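# Seat the blender jar on its base and start it

## Task

Put the blender jar onto its motor base so that the jar's square foot sits fully down over the square pad on top of the base. Then press the round START key on the base's sloped front once; the key responds only while the jar is seated, and the green lamp beside it lights when the blender runs. A second press, or lifting the jar again, turns it off. Success requires that, at the end, the jar stays seated without the robot holding it, the lamp is lit and the base stands upright on the table. Finish by releasing everything and moving the hand away.

## Robot and tools

Robot: a single six-joint arm ending in a five-finger right hand. Joint ranges in rad, base to hand: shoulder pan -3.142..3.142, shoulder lift -6.283..6.283, elbow 0..3.142, wrists 1-3 each -6.283..6.283. Joint load limits: 136 N m for pan, lift and elbow; 25.4 N m for each wrist joint (a carried object's weight adds to this).

Scene frame: origin on the table top directly beneath the arm base, +z up, +y to the left when facing along +x. The base itself may sit tilted. Reported positions are in metres, orientation as quaternion wxyz; far from the base the printed position may be slightly off.

Hand point: a spot fixed to the palm, 0.05 m in front of it, where index pad and thumb tip would meet in a pinch. Its own axes: +z runs along the extended fingers (fingertips 0.06-0.07 m past the point), +y points out of the palm, +x crosses the palm from thumb toward little finger. Sideways the hand extends 0.08 m on the little-finger side; on the thumb side 0.02 m if the thumb is turned in front of the palm, otherwise up to 0.09 m. A rigid wrist bracket on the little-finger side reaches 0.03 m beyond the point in +y and 0.11 m across the palm; it can collide.

execute_actions(actions): a list of actions run one after another. Each action is a list of at most 15 rows, each row lasting one 1/30 s step; if fewer rows are given, the final one repeats for the remaining steps. A row has 14 numbers, all in [-1, 1]: dx, dy, dz, rx, ry, rz, little, ring, middle, index, thumb_bend, thumb_turn, force_limit, speed. Optionally 6 more numbers (0 to 1) follow: per-joint stiffness multipliers, in the Joint positions order, kept until changed. The first six are an offset, not a pose: expressed in the hand point's own axes and measured from where the hand point was when that action began (for a call's first action, the last pose reported in the scene). Every row counts from that same starting pose, not from the row before. Scale: 1.0 equals 0.6 m of translation or 180 degrees; rx, ry, rz form a single rotation vector. Each control step the commanded pose is clipped to within 100 mm and 16 degrees of the measured one, so large offsets may need several actions; motion lags commands by about 0.17 s. An empty list simply returns the current state and images.

Hand numbers are absolute targets: fingers +1 straight, -1 curled into the palm; thumb_bend +1 straight, -1 fully bent; thumb_turn +1 beside the palm, -1 opposite the fingers. Pinch is roughly index -0.22, thumb_bend -0.75, thumb_turn -0.57. force_limit maps -1..+1 to about 0..10 N at the fingertip (0..15 N for the two thumb motors) and only halts closing. speed maps -1..+1 from nearly still to full, where a whole stroke takes 0.6 s; close at -0.9 or slower for a soft grip. For a whole-hand wrap (objects 0.035-0.08 m wide) turn the thumb fully in before reaching the object; the object then lies across the palm on the wrist side of the point. A motor only starts when its target changes by 0.01 or more; resending identical numbers maintains a grip. To loosen, send a target more open than hand_measured.

move(target, speed, stop_force, blocking): target is one row as above, its offset taken from the pose in the latest result that shows one; the hand point follows a straight line to it in 0.5-10 s (cut off at 10 s). speed in m/s, 0.002-0.5, default 0.25; rotation rate capped at twice that in rad/s. stop_force in N, 9-40: ends the path when the wrist sensor feels that much extra push against the direction of travel, then backs up slightly and holds; use it only at very low speed, not on turning moves, and omit it when pulling away from a surface. blocking=false returns after 0.5 s while the arm keeps going (not allowed with stop_force); then use wait or stop before other commands. The result adds a move: line with the ending (done, contact, held, off_target, moving, fault) and limits (paced = pose clipped; held = steps blocked, after which motion can jump faster than speed).

wait(seconds): 0-10, lets time pass holding the last command. stop(): brakes a running move. zoom_image(camera, region): region [x0, y0, x1, y1] in pixels, at most 504x504. show_instructions(): shows the reference pages. finished_scene(scene): ends the current scene, given its number; irreversible.

Cameras (672x504 each): cam_head_left, cam_head_right, cam_high, cam_low, cam_wrist.

Result lines: hand point pose and velocities; Hand target (where the controller is steering); pose unreachable (clearance check altered the command; mounting blocks count as arm); step readings with HELD marking restrained steps; Wrist force and Wrist torque in hand-point axes, pressing on a surface reads as force pointing back into the arm, noise up to about 2.4 N, offset up to about 4 N, saturation near 50 N; hand_measured, hand_stopped_by (moving, target, force, stalled, fault) and hand_load_n per motor, in row order. A grip that slipped shows as loads falling near zero.

Avoid: an outside force of 150 N or a joint exceeding its load limit halts the arm for 10 s. The arm is stiff, so aiming even slightly into a hard surface can trip this; approach slowly. MOTOR HOT appears at 70 °C; at 85 °C the brakes engage until cooled. The simulation keeps running while you compose replies, with the robot holding its last command. Loose objects may be nudged at random. Never let anything leave the table, and avoid drops, slipping, slamming or hard shoving.

Each tool is called after "Request:" as name([rows], argument=value, ...), one row to a line, values as JSON.

## Session

Request:
execute_actions(actions=[])

Scene clock: 0.00 s.
end_effector_position=(+0.4265, -0.1621, +0.3796) hand_measured=(+1.000, +1.000, +1.000, +1.000, +1.000, +1.000) hand_load_n=(+0.0, +0.0, +0.0, +0.0, +0.0, +0.0) hand_stopped_by=(target, target, target, target, target, target) hand_force_limit=0.00 hand_speed=-0.80 end_effector_quat_wxyz=(+0.031, +0.142, +0.989, +0.026) end_effector_velocity=(-0.000, +0.001, -0.000) end_effector_angular_velocity=(+0.001, +0.000, +0.000)
Joint positions: [-1.196 -1.258  2.071  0.793  0.669 -2.645]
Joint velocities: [ 0.001 -0.     0.002 -0.     0.    -0.001]
Motor temperatures (°C, as the motors report them): [25 27 23 35 33 34]
Wrist force (N, on the end effector, along its own x y z axes, offset not removed): no reading
Wrist torque (N m, same axes, about the end effector's origin, offset not removed): no reading
Hand target: +0.426, -0.162, +0.380; +0.031, +0.142, +0.989, +0.026
Joint stiffness scale: [1. 1. 1. 1. 1. 1.]

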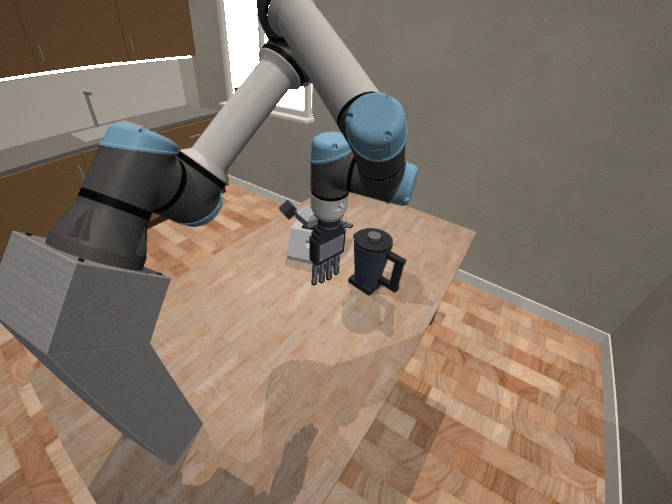

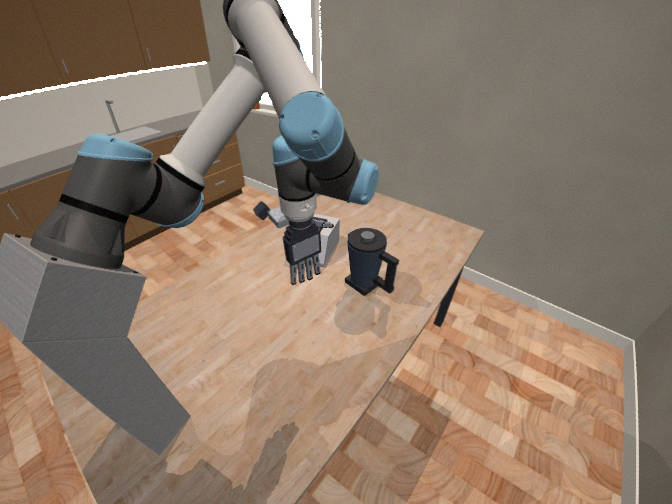

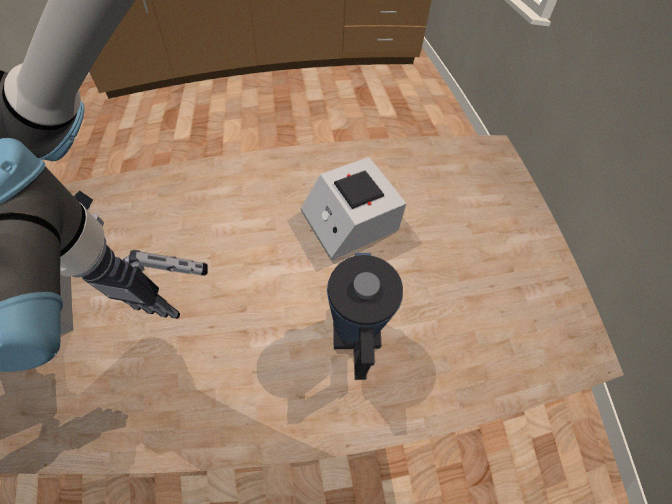

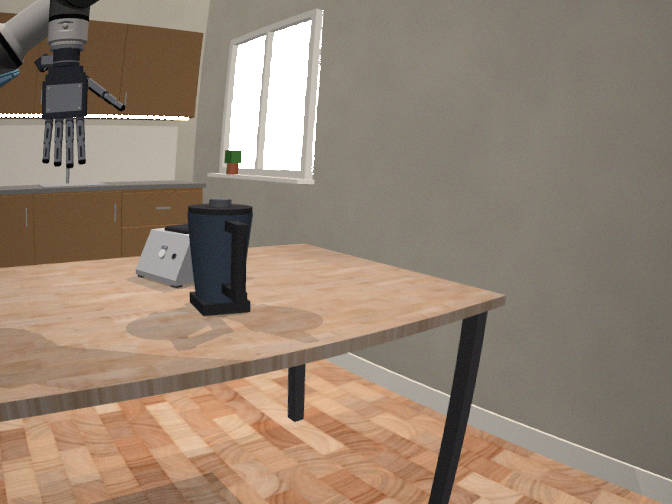

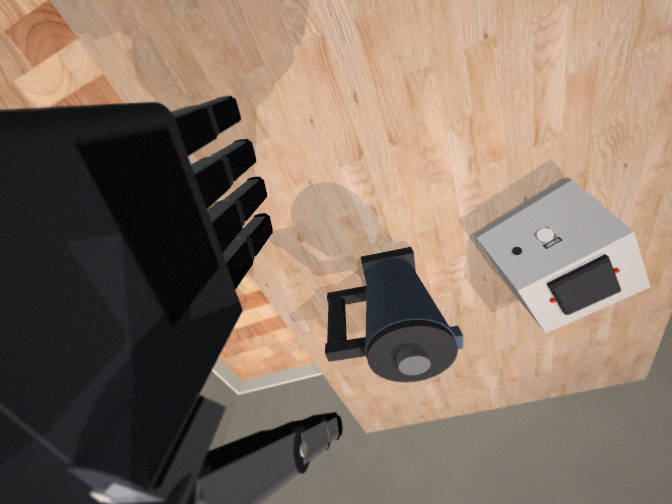

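Request:
zoom_image(camera="cam_high", region=[290, 150, 420, 280])

Request:
zoom_image(camera="cam_high", region=[300, 250, 440, 390])

Region (290, 150, 420, 280) of cam_high's 672x504 image, scaled by 3.877, with more detail than that image has.

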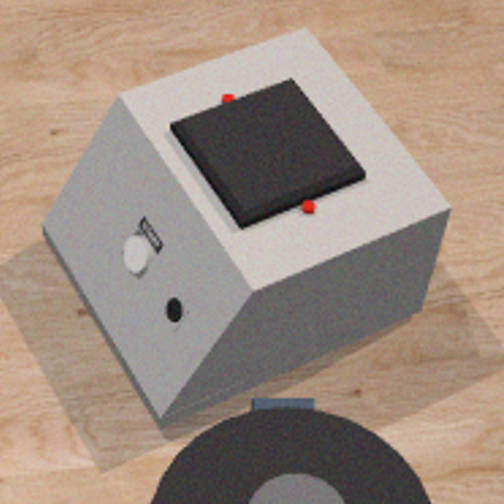

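Region (300, 250, 440, 390) of cam_high's 672x504 image, scaled by 3.600, with more detail than that image has.

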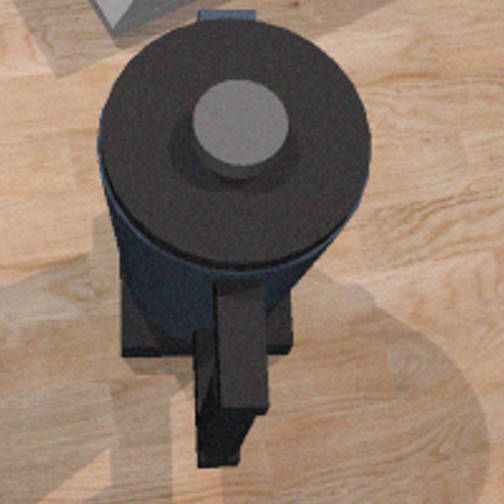

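Request:
move(target=[-0.437,-0.178,0.313,-0.022,-0.481,-0.05,1,1,1,1,1,1,0,0.5], speed=0.3)

Scene clock: 22.00 s.
end_effector_position=(+0.6602, -0.3306, +0.2013) hand_measured=(+1.000, +1.000, +1.000, +1.000, +1.000, +1.000) hand_load_n=(+0.0, +0.0, +0.0, +0.0, +0.0, +0.0) hand_stopped_by=(target, target, target, target, target, target) hand_force_limit=0.00 hand_speed=0.50 end_effector_quat_wxyz=(+0.706, +0.050, +0.705, -0.049) end_effector_velocity=(-0.000, -0.002, -0.001) end_effector_angular_velocity=(-0.001, -0.004, -0.004)
Joint positions: [-0.586 -0.565  1.595 -1.83   1.262 -0.889]
Joint velocities: [ 0.001  0.004 -0.004 -0.     0.006 -0.001]
Motor temperatures (°C, as the motors report them): [25 27 23 35 33 34]
Wrist force (N, on the end effector, along its own x y z axes, offset not removed): [-0.5 0.2 -2.5]
Wrist torque (N m, same axes, about the end effector's origin, offset not removed): [0.10 -0.01 -0.17]
Hand target: +0.661, -0.330, +0.200; +0.706, +0.050, +0.704, -0.049
Off the commanded pose: 0.001 m, 0 deg.
Joint stiffness scale: [1. 1. 1. 1. 1. 1.]
move: done; limits=paced

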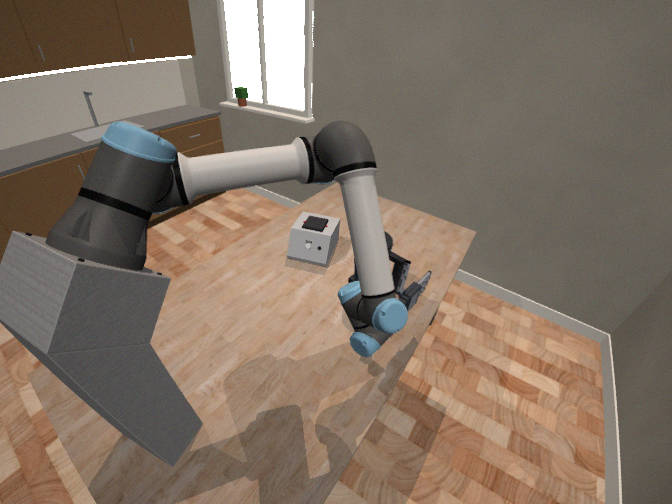

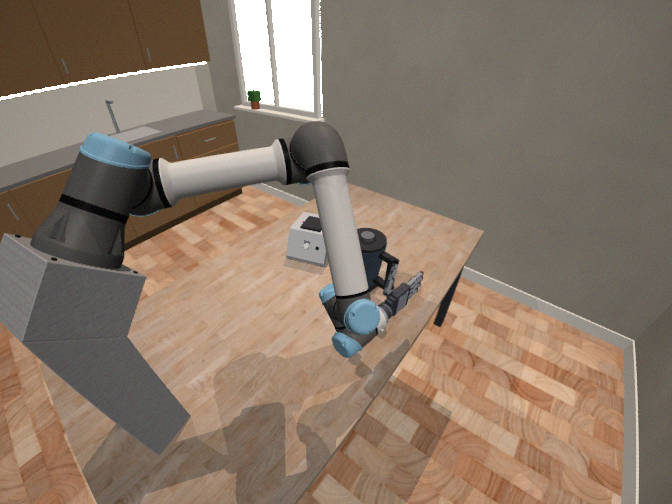

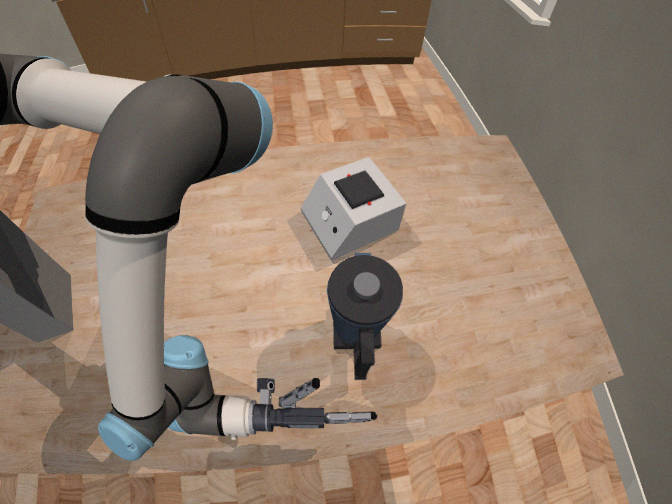

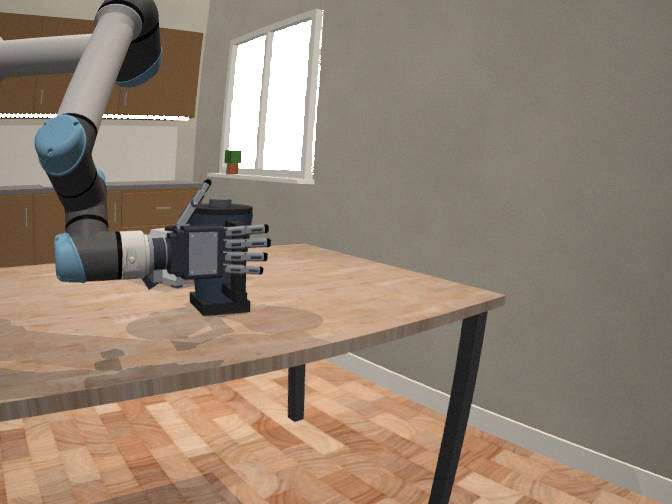

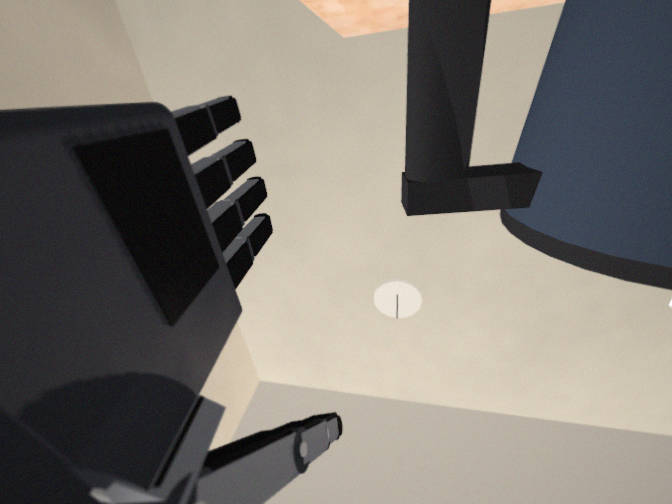

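Request:
move(target=[0.066,0.105,0.14,-0.011,0,0,1,1,1,1,1,1,0,0.5], speed=0.12)

Request:
zoom_image(camera="cam_high", region=[270, 250, 450, 430])

Scene clock: 26.77 s.
end_effector_position=(+0.7517, -0.2803, +0.1628) hand_measured=(+1.000, +1.000, +1.000, +1.000, +1.000, +1.000) hand_load_n=(+0.0, +0.0, +0.0, +0.0, +0.0, +0.0) hand_stopped_by=(target, target, target, target, target, target) hand_force_limit=0.00 hand_speed=0.50 end_effector_quat_wxyz=(+0.706, +0.038, +0.706, -0.037) end_effector_velocity=(+0.001, -0.001, +0.000) end_effector_angular_velocity=(-0.001, -0.000, -0.002)
Joint positions: [-0.455 -0.565  1.393 -1.622  1.326 -0.981]
Joint velocities: [-0.    -0.    -0.003  0.003  0.001 -0.001]
Motor temperatures (°C, as the motors report them): [25 27 23 35 33 34]
Wrist force (N, on the end effector, along its own x y z axes, offset not removed): [0.1 -1.1 3.7]
Wrist torque (N m, same axes, about the end effector's origin, offset not removed): [-0.28 -0.22 -0.07]
Hand target: +0.752, -0.280, +0.162; +0.706, +0.038, +0.706, -0.037
Off the commanded pose: 0.001 m, 0 deg.
Joint stiffness scale: [1. 1. 1. 1. 1. 1.]
move: done

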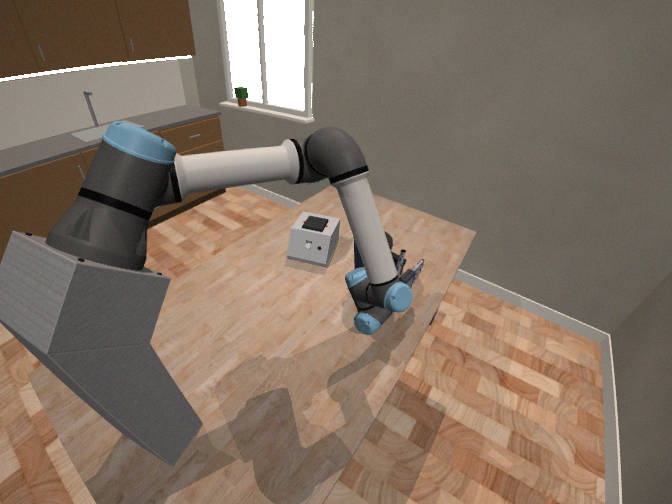

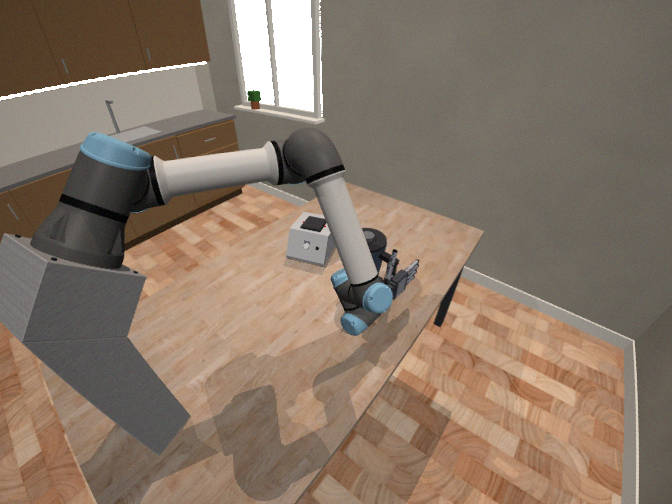

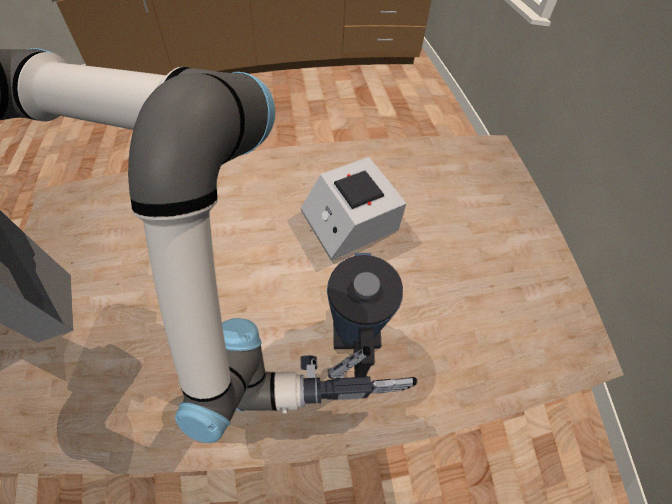

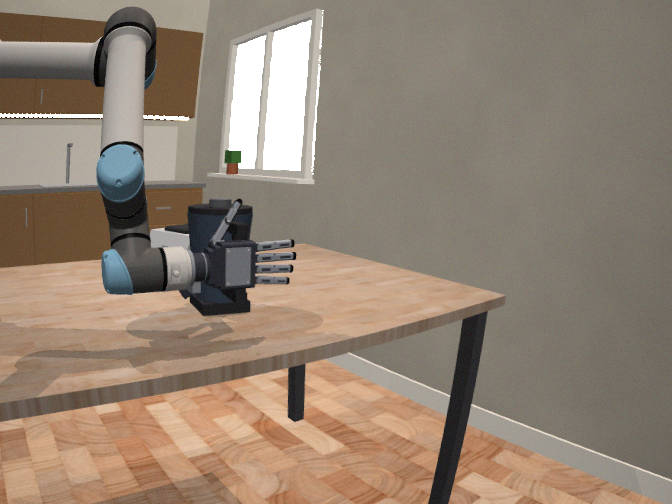

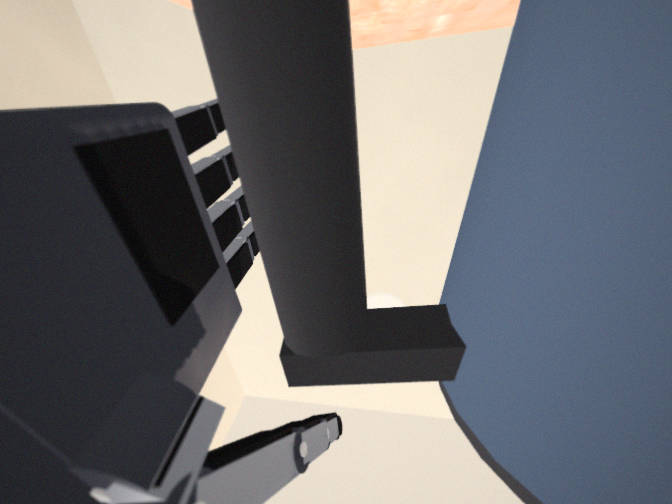

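Region (270, 250, 450, 430) of cam_high's 672x504 image, scaled by 2.800, with more detail than that image has.

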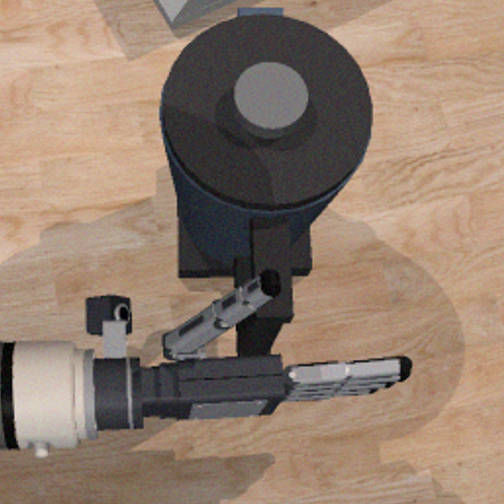

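Request:
execute_actions([
  [[0,0.004,0,0,0,0,1,1,1,1,1,1,0,0],[0,0.008,0,0,0,0,1,1,1,1,1,1,0,0],[0,0.012,0,0,0,0,1,1,1,1,1,1,0,0],[0,0.016,0,0.003,0,0,1,1,1,1,1,1,0,0],[0,0.02,0,0.003,0,0,1,1,1,1,1,1,0,0],[0,0.024,0,0.006,0,0,1,1,1,1,1,1,0,0],[0,0.028,0,0.006,0,0,1,1,1,1,1,1,0,0],[0,0.032,0,0.008,0,0,1,1,1,1,1,1,0,0],[0,0.036,0,0.008,0,0,1,1,1,1,1,1,0,0]],
  [[0,0,0,0,0,0,-0.55,-0.55,-0.55,-0.55,1,1,0,0.1]],
  [[0,0,0,0,0,0,-0.55,-0.55,-0.55,-0.55,-1,1,-0.4,0]],
  [[0,0,0,0,0,0,-0.55,-0.55,-0.55,-0.55,-1,1,-0.4,-0.3]],
  [[0,0,0,0,0,0,-1,-1,-1,-1,-1,1,0.8,-0.6]],
  [[0,0,0,0,0,0,-1,-1,-1,-1,-1,1,0.8,-0.6]],
])

Scene clock: 37.03 s.
end_effector_position=(+0.7552, -0.2592, +0.1638) hand_measured=(-0.764, -0.742, -0.742, -0.742, +0.004, +1.000) hand_load_n=(+8.5, +5.0, +7.0, +8.5, +13.0, +0.5) hand_stopped_by=(force, force, force, force, force, target) hand_force_limit=0.80 hand_speed=-0.60 end_effector_quat_wxyz=(+0.707, +0.045, +0.704, -0.043) end_effector_velocity=(-0.000, -0.001, -0.001) end_effector_angular_velocity=(+0.001, +0.002, -0.002)
Joint positions: [-0.425 -0.592  1.427 -1.617  1.364 -1.003]
Joint velocities: [-0.001  0.001 -0.     0.002 -0.001  0.001]
Motor temperatures (°C, as the motors report them): [25 27 23 35 33 34]
Wrist force (N, on the end effector, along its own x y z axes, offset not removed): [-1.1 -2.2 4.4]
Wrist torque (N m, same axes, about the end effector's origin, offset not removed): [-0.66 -0.80 -0.45]
Hand target: +0.755, -0.259, +0.164; +0.707, +0.045, +0.705, -0.043
Off the commanded pose: 0.000 m, 0 deg.
Joint stiffness scale: [1. 1. 1. 1. 1. 1.]
Step readings (end_effector_position; steps 1 to 15: 1st action; 16 to 30: 2nd action; 31 to 45: 3rd action; 46 to 60: 4th action; 61 to 75: 5th action; 76 to 90: 6th action):
0: (+0.7518, -0.2803, +0.1628)
1: (+0.7518, -0.2803, +0.1628)
2: (+0.7518, -0.2804, +0.1628)
4: (+0.7519, -0.2801, +0.1627)
8: (+0.7521, -0.2754, +0.1628)
15: (+0.7544, -0.2602, +0.1627)
16: (+0.7545, -0.2597, +0.1627)
17: (+0.7545, -0.2596, +0.1627)
19: (+0.7545, -0.2597, +0.1627)
23: (+0.7545, -0.2596, +0.1627)
30: (+0.7545, -0.2596, +0.1627)
31: (+0.7545, -0.2596, +0.1627)
32: (+0.7545, -0.2596, +0.1627)
34: (+0.7545, -0.2596, +0.1627)
38: (+0.7545, -0.2596, +0.1627)
45: (+0.7545, -0.2596, +0.1627)
46: (+0.7545, -0.2596, +0.1627)
47: (+0.7545, -0.2596, +0.1627)
49: (+0.7545, -0.2596, +0.1627)
53: (+0.7545, -0.2596, +0.1627)
60: (+0.7545, -0.2596, +0.1627)
61: (+0.7545, -0.2596, +0.1627)
62: (+0.7545, -0.2596, +0.1627)
64: (+0.7545, -0.2596, +0.1627)
68: (+0.7545, -0.2596, +0.1627)
75: (+0.7552, -0.2592, +0.1637)
76: (+0.7552, -0.2592, +0.1637)
77: (+0.7552, -0.2592, +0.1637)
79: (+0.7552, -0.2592, +0.1637)
83: (+0.7552, -0.2592, +0.1638)
90: end_effector_position above

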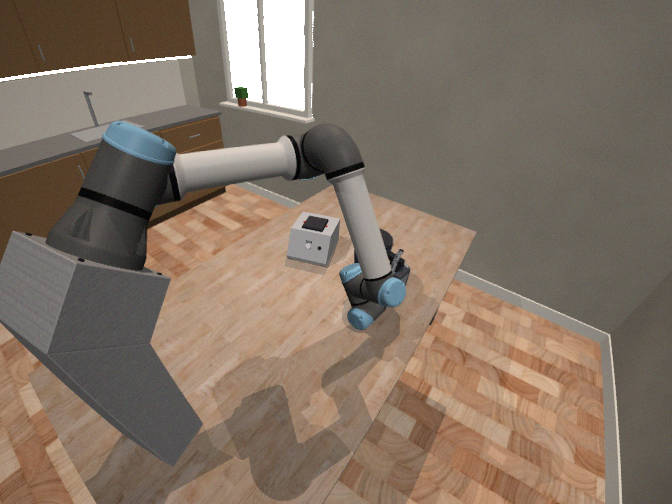

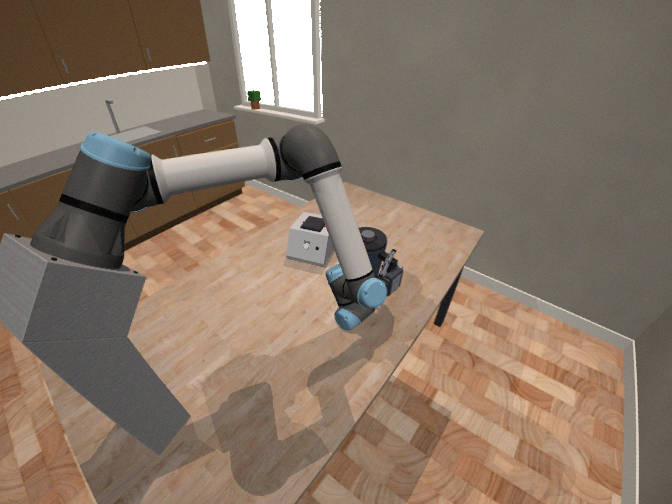

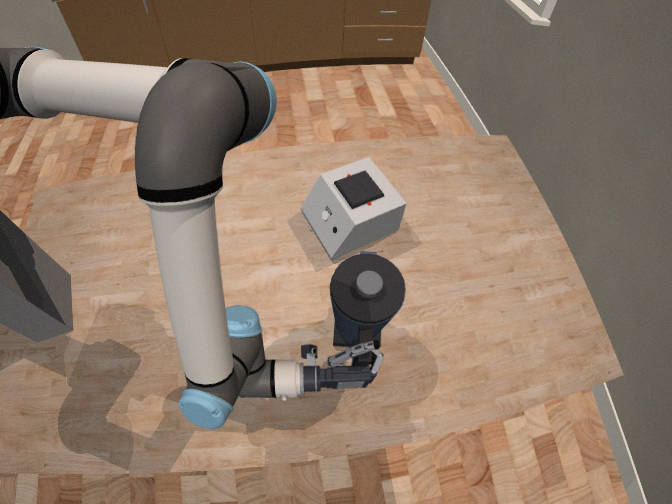

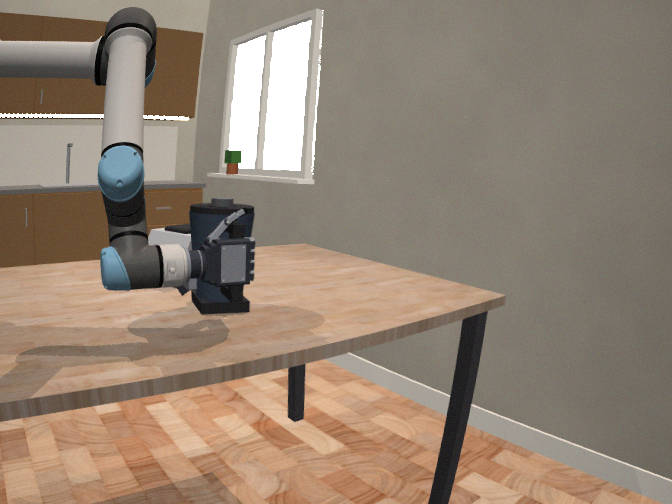

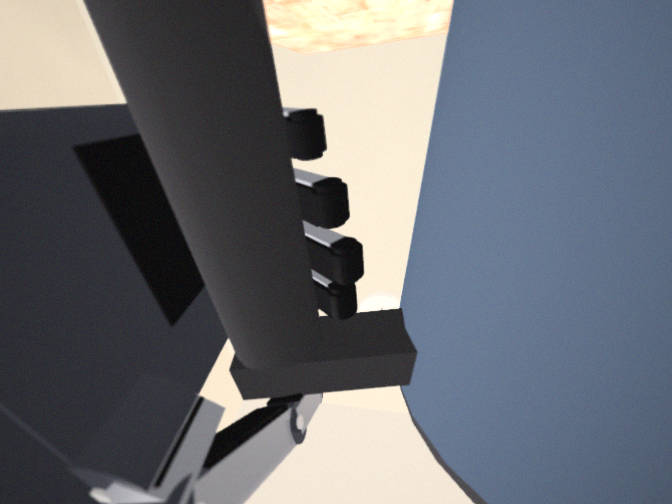

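Request:
move(target=[-0.04,0,0,0,0,0,-0.97,-0.97,-0.97,-0.97,-0.97,1,0.9,-0.85], speed=0.03)

Request:
move(target=[-0.24,0,0,0,0,0,-1,-1,-1,-1,-0.97,1,1,-0.85], speed=0.11)

Request:
zoom_image(camera="cam_high", region=[270, 180, 470, 400])

Request:
zoom_image(camera="cam_low", region=[130, 110, 310, 300])

Scene clock: 46.30 s.
end_effector_position=(+0.7557, -0.2588, +0.1867) hand_measured=(-0.772, -0.764, -0.756, -0.748, -0.704, +1.000) hand_load_n=(+1.5, +5.0, +4.0, +2.0, +13.5, +1.5) hand_stopped_by=(force, force, force, force, force, target) hand_force_limit=0.90 hand_speed=-0.85 end_effector_quat_wxyz=(+0.707, +0.045, +0.704, -0.043) end_effector_velocity=(+0.000, +0.001, -0.000) end_effector_angular_velocity=(+0.000, +0.001, +0.000)
Joint positions: [-0.442 -0.642  1.483 -1.626  1.351 -0.991]
Joint velocities: [ 0.001 -0.    -0.001  0.001  0.    -0.001]
Motor temperatures (°C, as the motors report them): [25 27 23 35 33 34]
Wrist force (N, on the end effector, along its own x y z axes, offset not removed): [7.8 1.2 0.7]
Wrist torque (N m, same axes, about the end effector's origin, offset not removed): [-0.02 -0.65 -0.49]
Hand target: +0.755, -0.259, +0.188; +0.707, +0.045, +0.704, -0.043
Off the commanded pose: 0.001 m, 0 deg.
Joint stiffness scale: [1. 1. 1. 1. 1. 1.]
move: done

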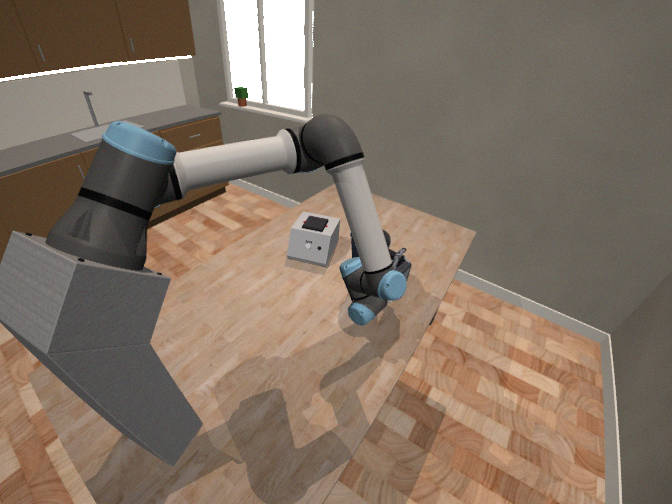

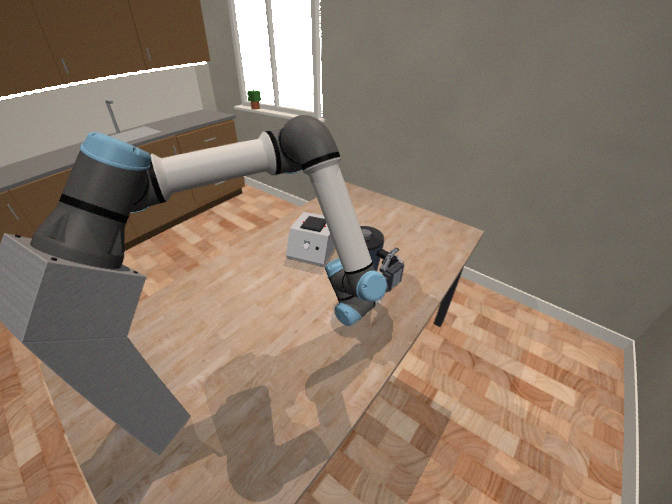

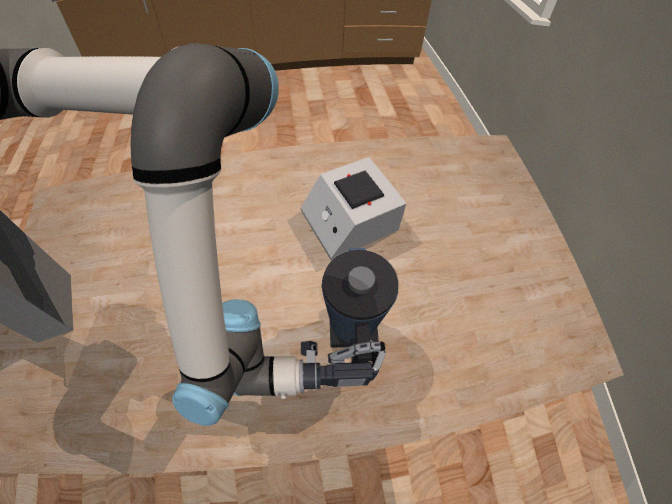

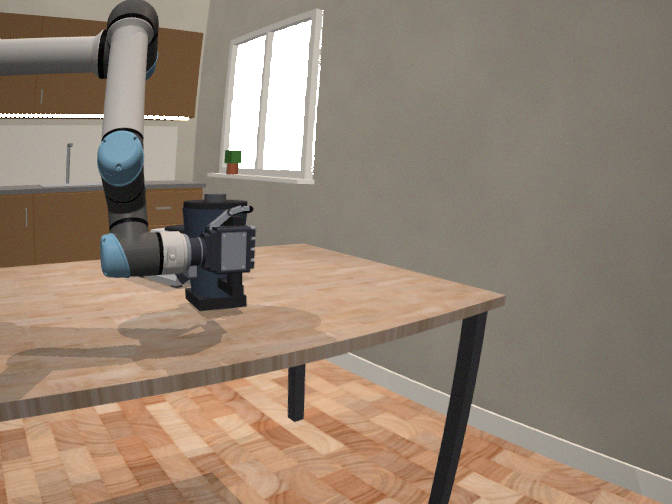

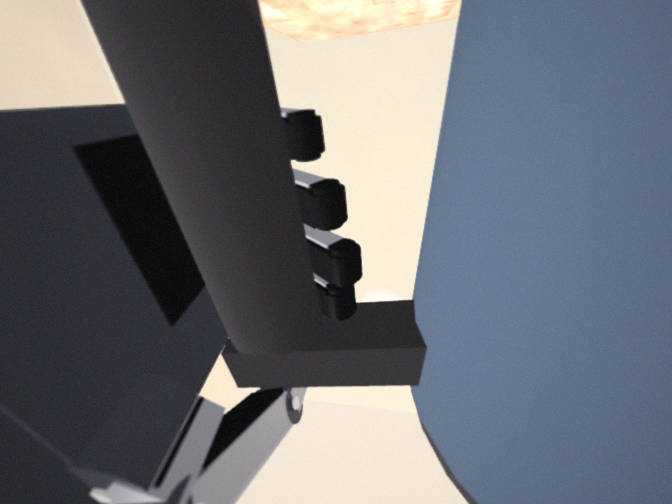

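Scene clock: 48.07 s.
end_effector_position=(+0.7563, -0.2585, +0.3302) hand_measured=(-0.818, -0.800, -0.798, -0.790, -0.702, +1.000) hand_load_n=(+11.0, +9.5, +10.5, +10.5, +14.5, +1.5) hand_stopped_by=(force, force, force, force, force, target) hand_force_limit=1.00 hand_speed=-0.85 end_effector_quat_wxyz=(+0.708, +0.044, +0.703, -0.043) end_effector_velocity=(-0.004, +0.001, -0.004) end_effector_angular_velocity=(+0.011, +0.014, -0.003)
Joint positions: [-0.57  -0.945  1.766 -1.634  1.262 -0.896]
Joint velocities: [-0.001 -0.     0.01   0.004 -0.007  0.005]
Motor temperatures (°C, as the motors report them): [25 27 23 35 33 34]
Wrist force (N, on the end effector, along its own x y z axes, offset not removed): [4.8 0.2 -2.3]
Wrist torque (N m, same axes, about the end effector's origin, offset not removed): [0.03 -0.29 -0.83]
Hand target: +0.755, -0.259, +0.331; +0.707, +0.045, +0.704, -0.043
Off the commanded pose: 0.001 m, 0 deg.
Joint stiffness scale: [1. 1. 1. 1. 1. 1.]
move: done

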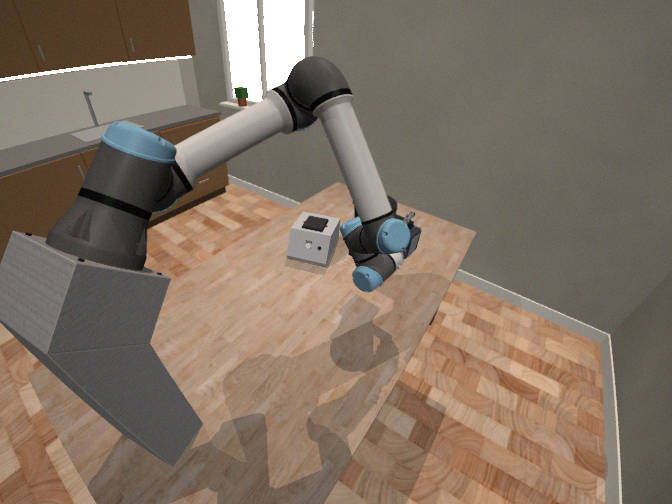

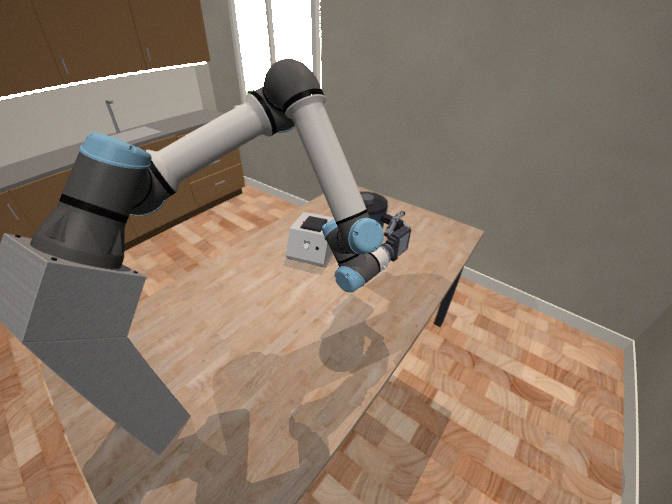

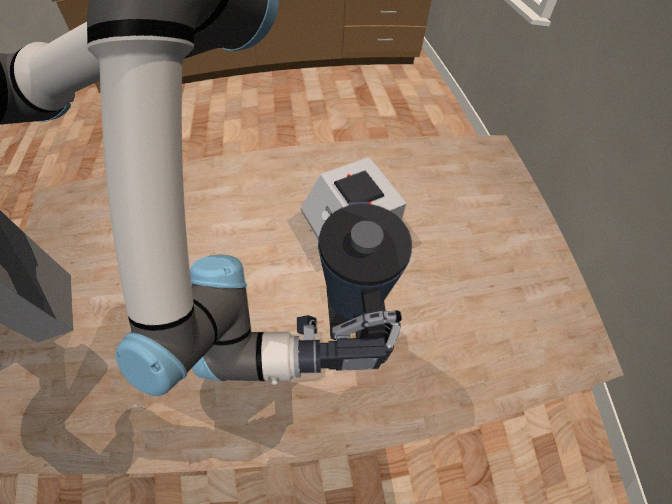

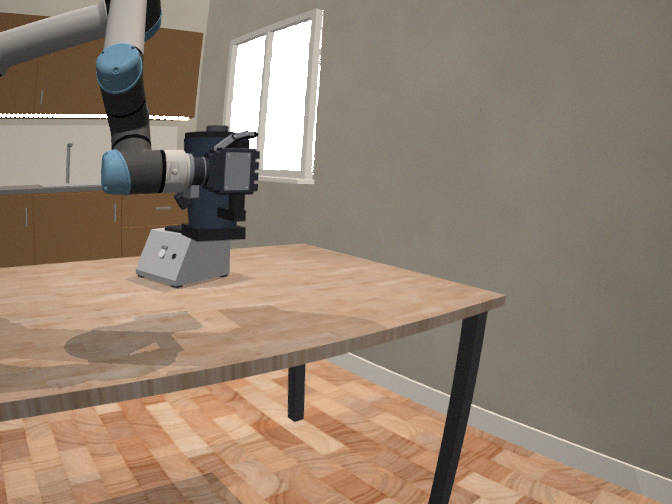

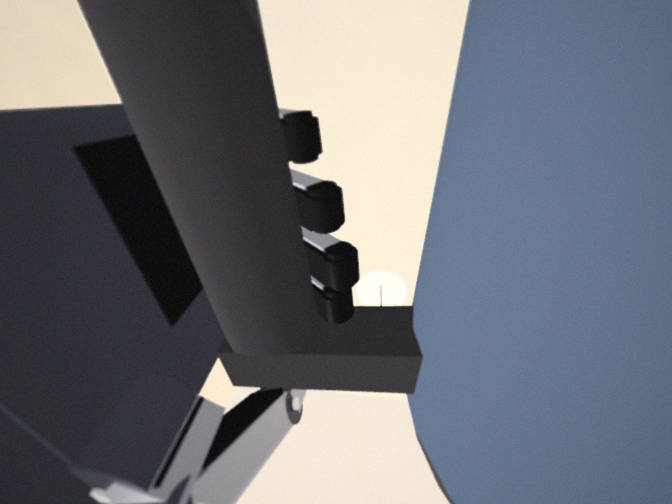

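Region (270, 180, 470, 400) of cam_high's 672x504 image, scaled by 2.291, with more detail than that image has; it fills the left 458 columns of this view, and the rest is white.

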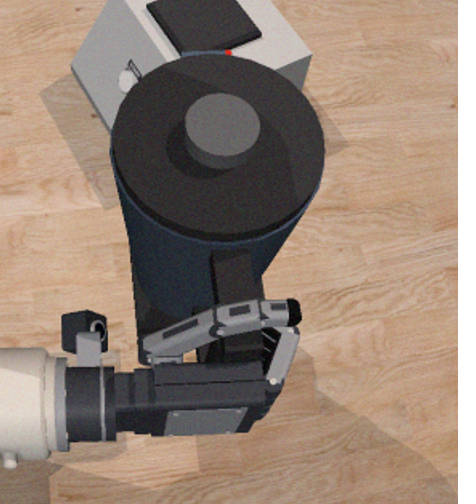

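Region (130, 110, 310, 300) of cam_low's 672x504 image, scaled by 2.653, with more detail than that image has; it fills the left 477 columns of this view, and the rest is white.

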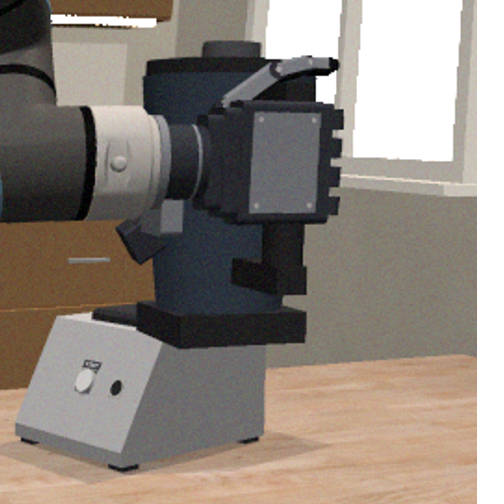

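Request:
move(target=[-0.005,0.545,0.087,-0.111,-0.011,0.011,-1,-1,-1,-1,-0.97,1,1,-0.85], speed=0.15)

Request:
zoom_image(camera="cam_high", region=[280, 70, 450, 270])

Request:
zoom_image(camera="cam_low", region=[120, 120, 260, 270])

Request:
zoom_image(camera="cam_head_left", region=[260, 150, 380, 270])

Scene clock: 60.73 s.
end_effector_position=(+0.8468, +0.0582, +0.3338) hand_measured=(-0.818, -0.800, -0.798, -0.790, -0.702, +1.000) hand_load_n=(+10.5, +9.5, +10.5, +10.5, +14.5, +1.5) hand_stopped_by=(force, force, force, force, force, target) hand_force_limit=1.00 hand_speed=-0.85 end_effector_quat_wxyz=(+0.717, -0.068, +0.687, +0.091) end_effector_velocity=(+0.002, +0.001, -0.001) end_effector_angular_velocity=(-0.003, +0.002, -0.000)
Joint positions: [-0.182 -1.12   1.706 -1.529  1.236 -1.106]
Joint velocities: [ 0.002  0.    -0.005  0.008  0.    -0.005]
Motor temperatures (°C, as the motors report them): [25 27 23 35 33 34]
Wrist force (N, on the end effector, along its own x y z axes, offset not removed): [5.6 -0.1 0.5]
Wrist torque (N m, same axes, about the end effector's origin, offset not removed): [-0.06 -0.46 -0.75]
Hand target: +0.848, +0.060, +0.334; +0.718, -0.069, +0.687, +0.091
Off the commanded pose: 0.002 m, 0 deg.
Joint stiffness scale: [1. 1. 1. 1. 1. 1.]
move: done

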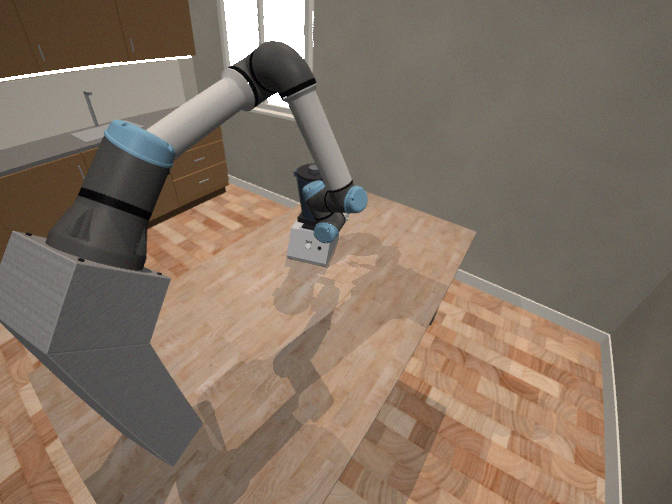

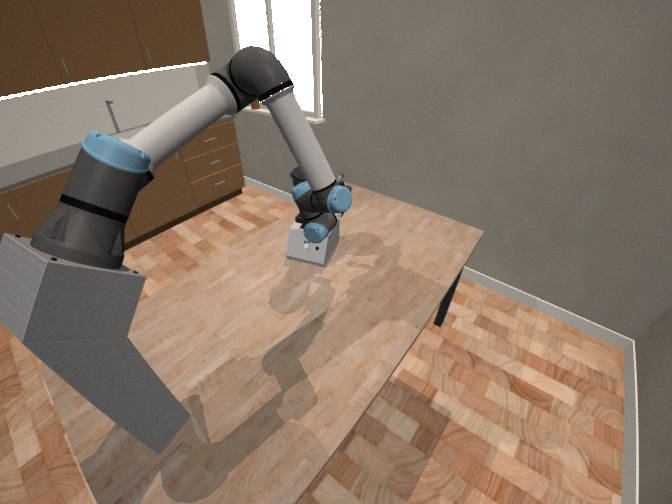

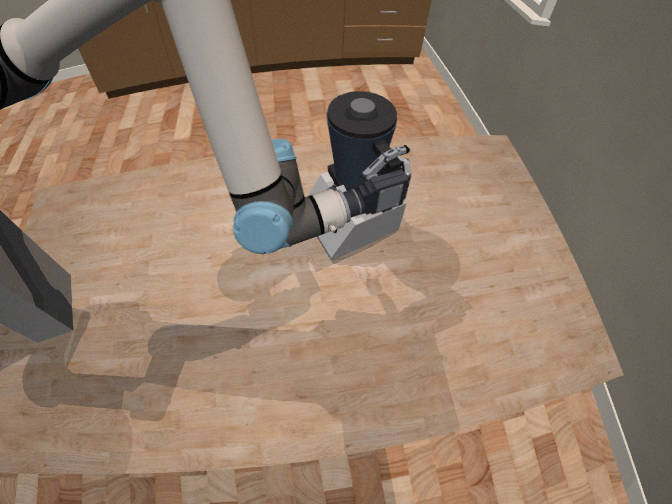

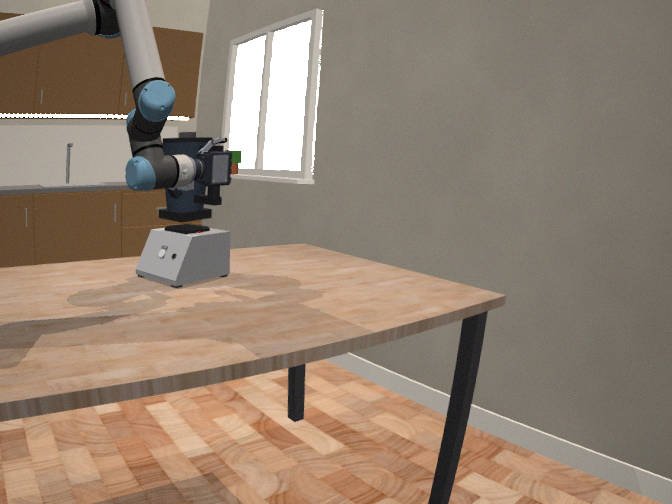

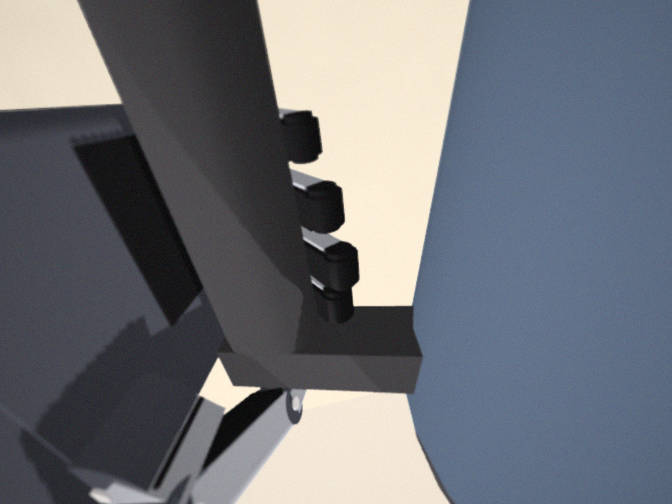

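Region (280, 70, 450, 270) of cam_high's 672x504 image, scaled by 2.520, with more detail than that image has; it fills the left 428 columns of this view, and the rest is white.

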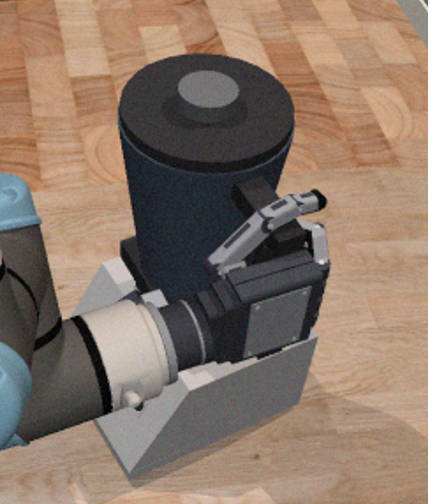

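Region (120, 120, 260, 270) of cam_low's 672x504 image, scaled by 3.360, with more detail than that image has; it fills the left 470 columns of this view, and the rest is white.

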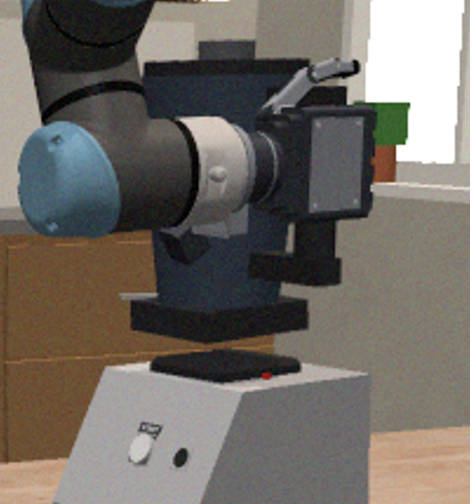

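Region (260, 150, 380, 270) of cam_head_left's 672x504 image, scaled by 4.200, with more detail than that image has.

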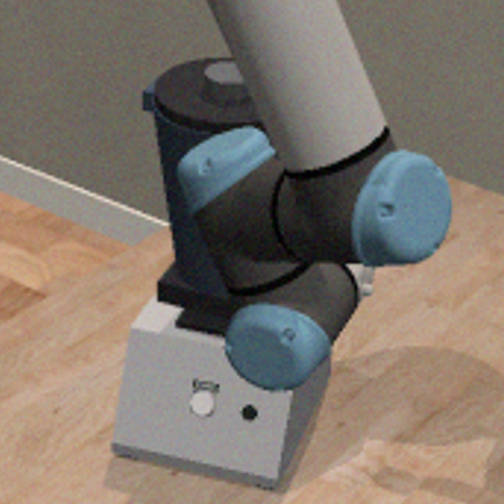

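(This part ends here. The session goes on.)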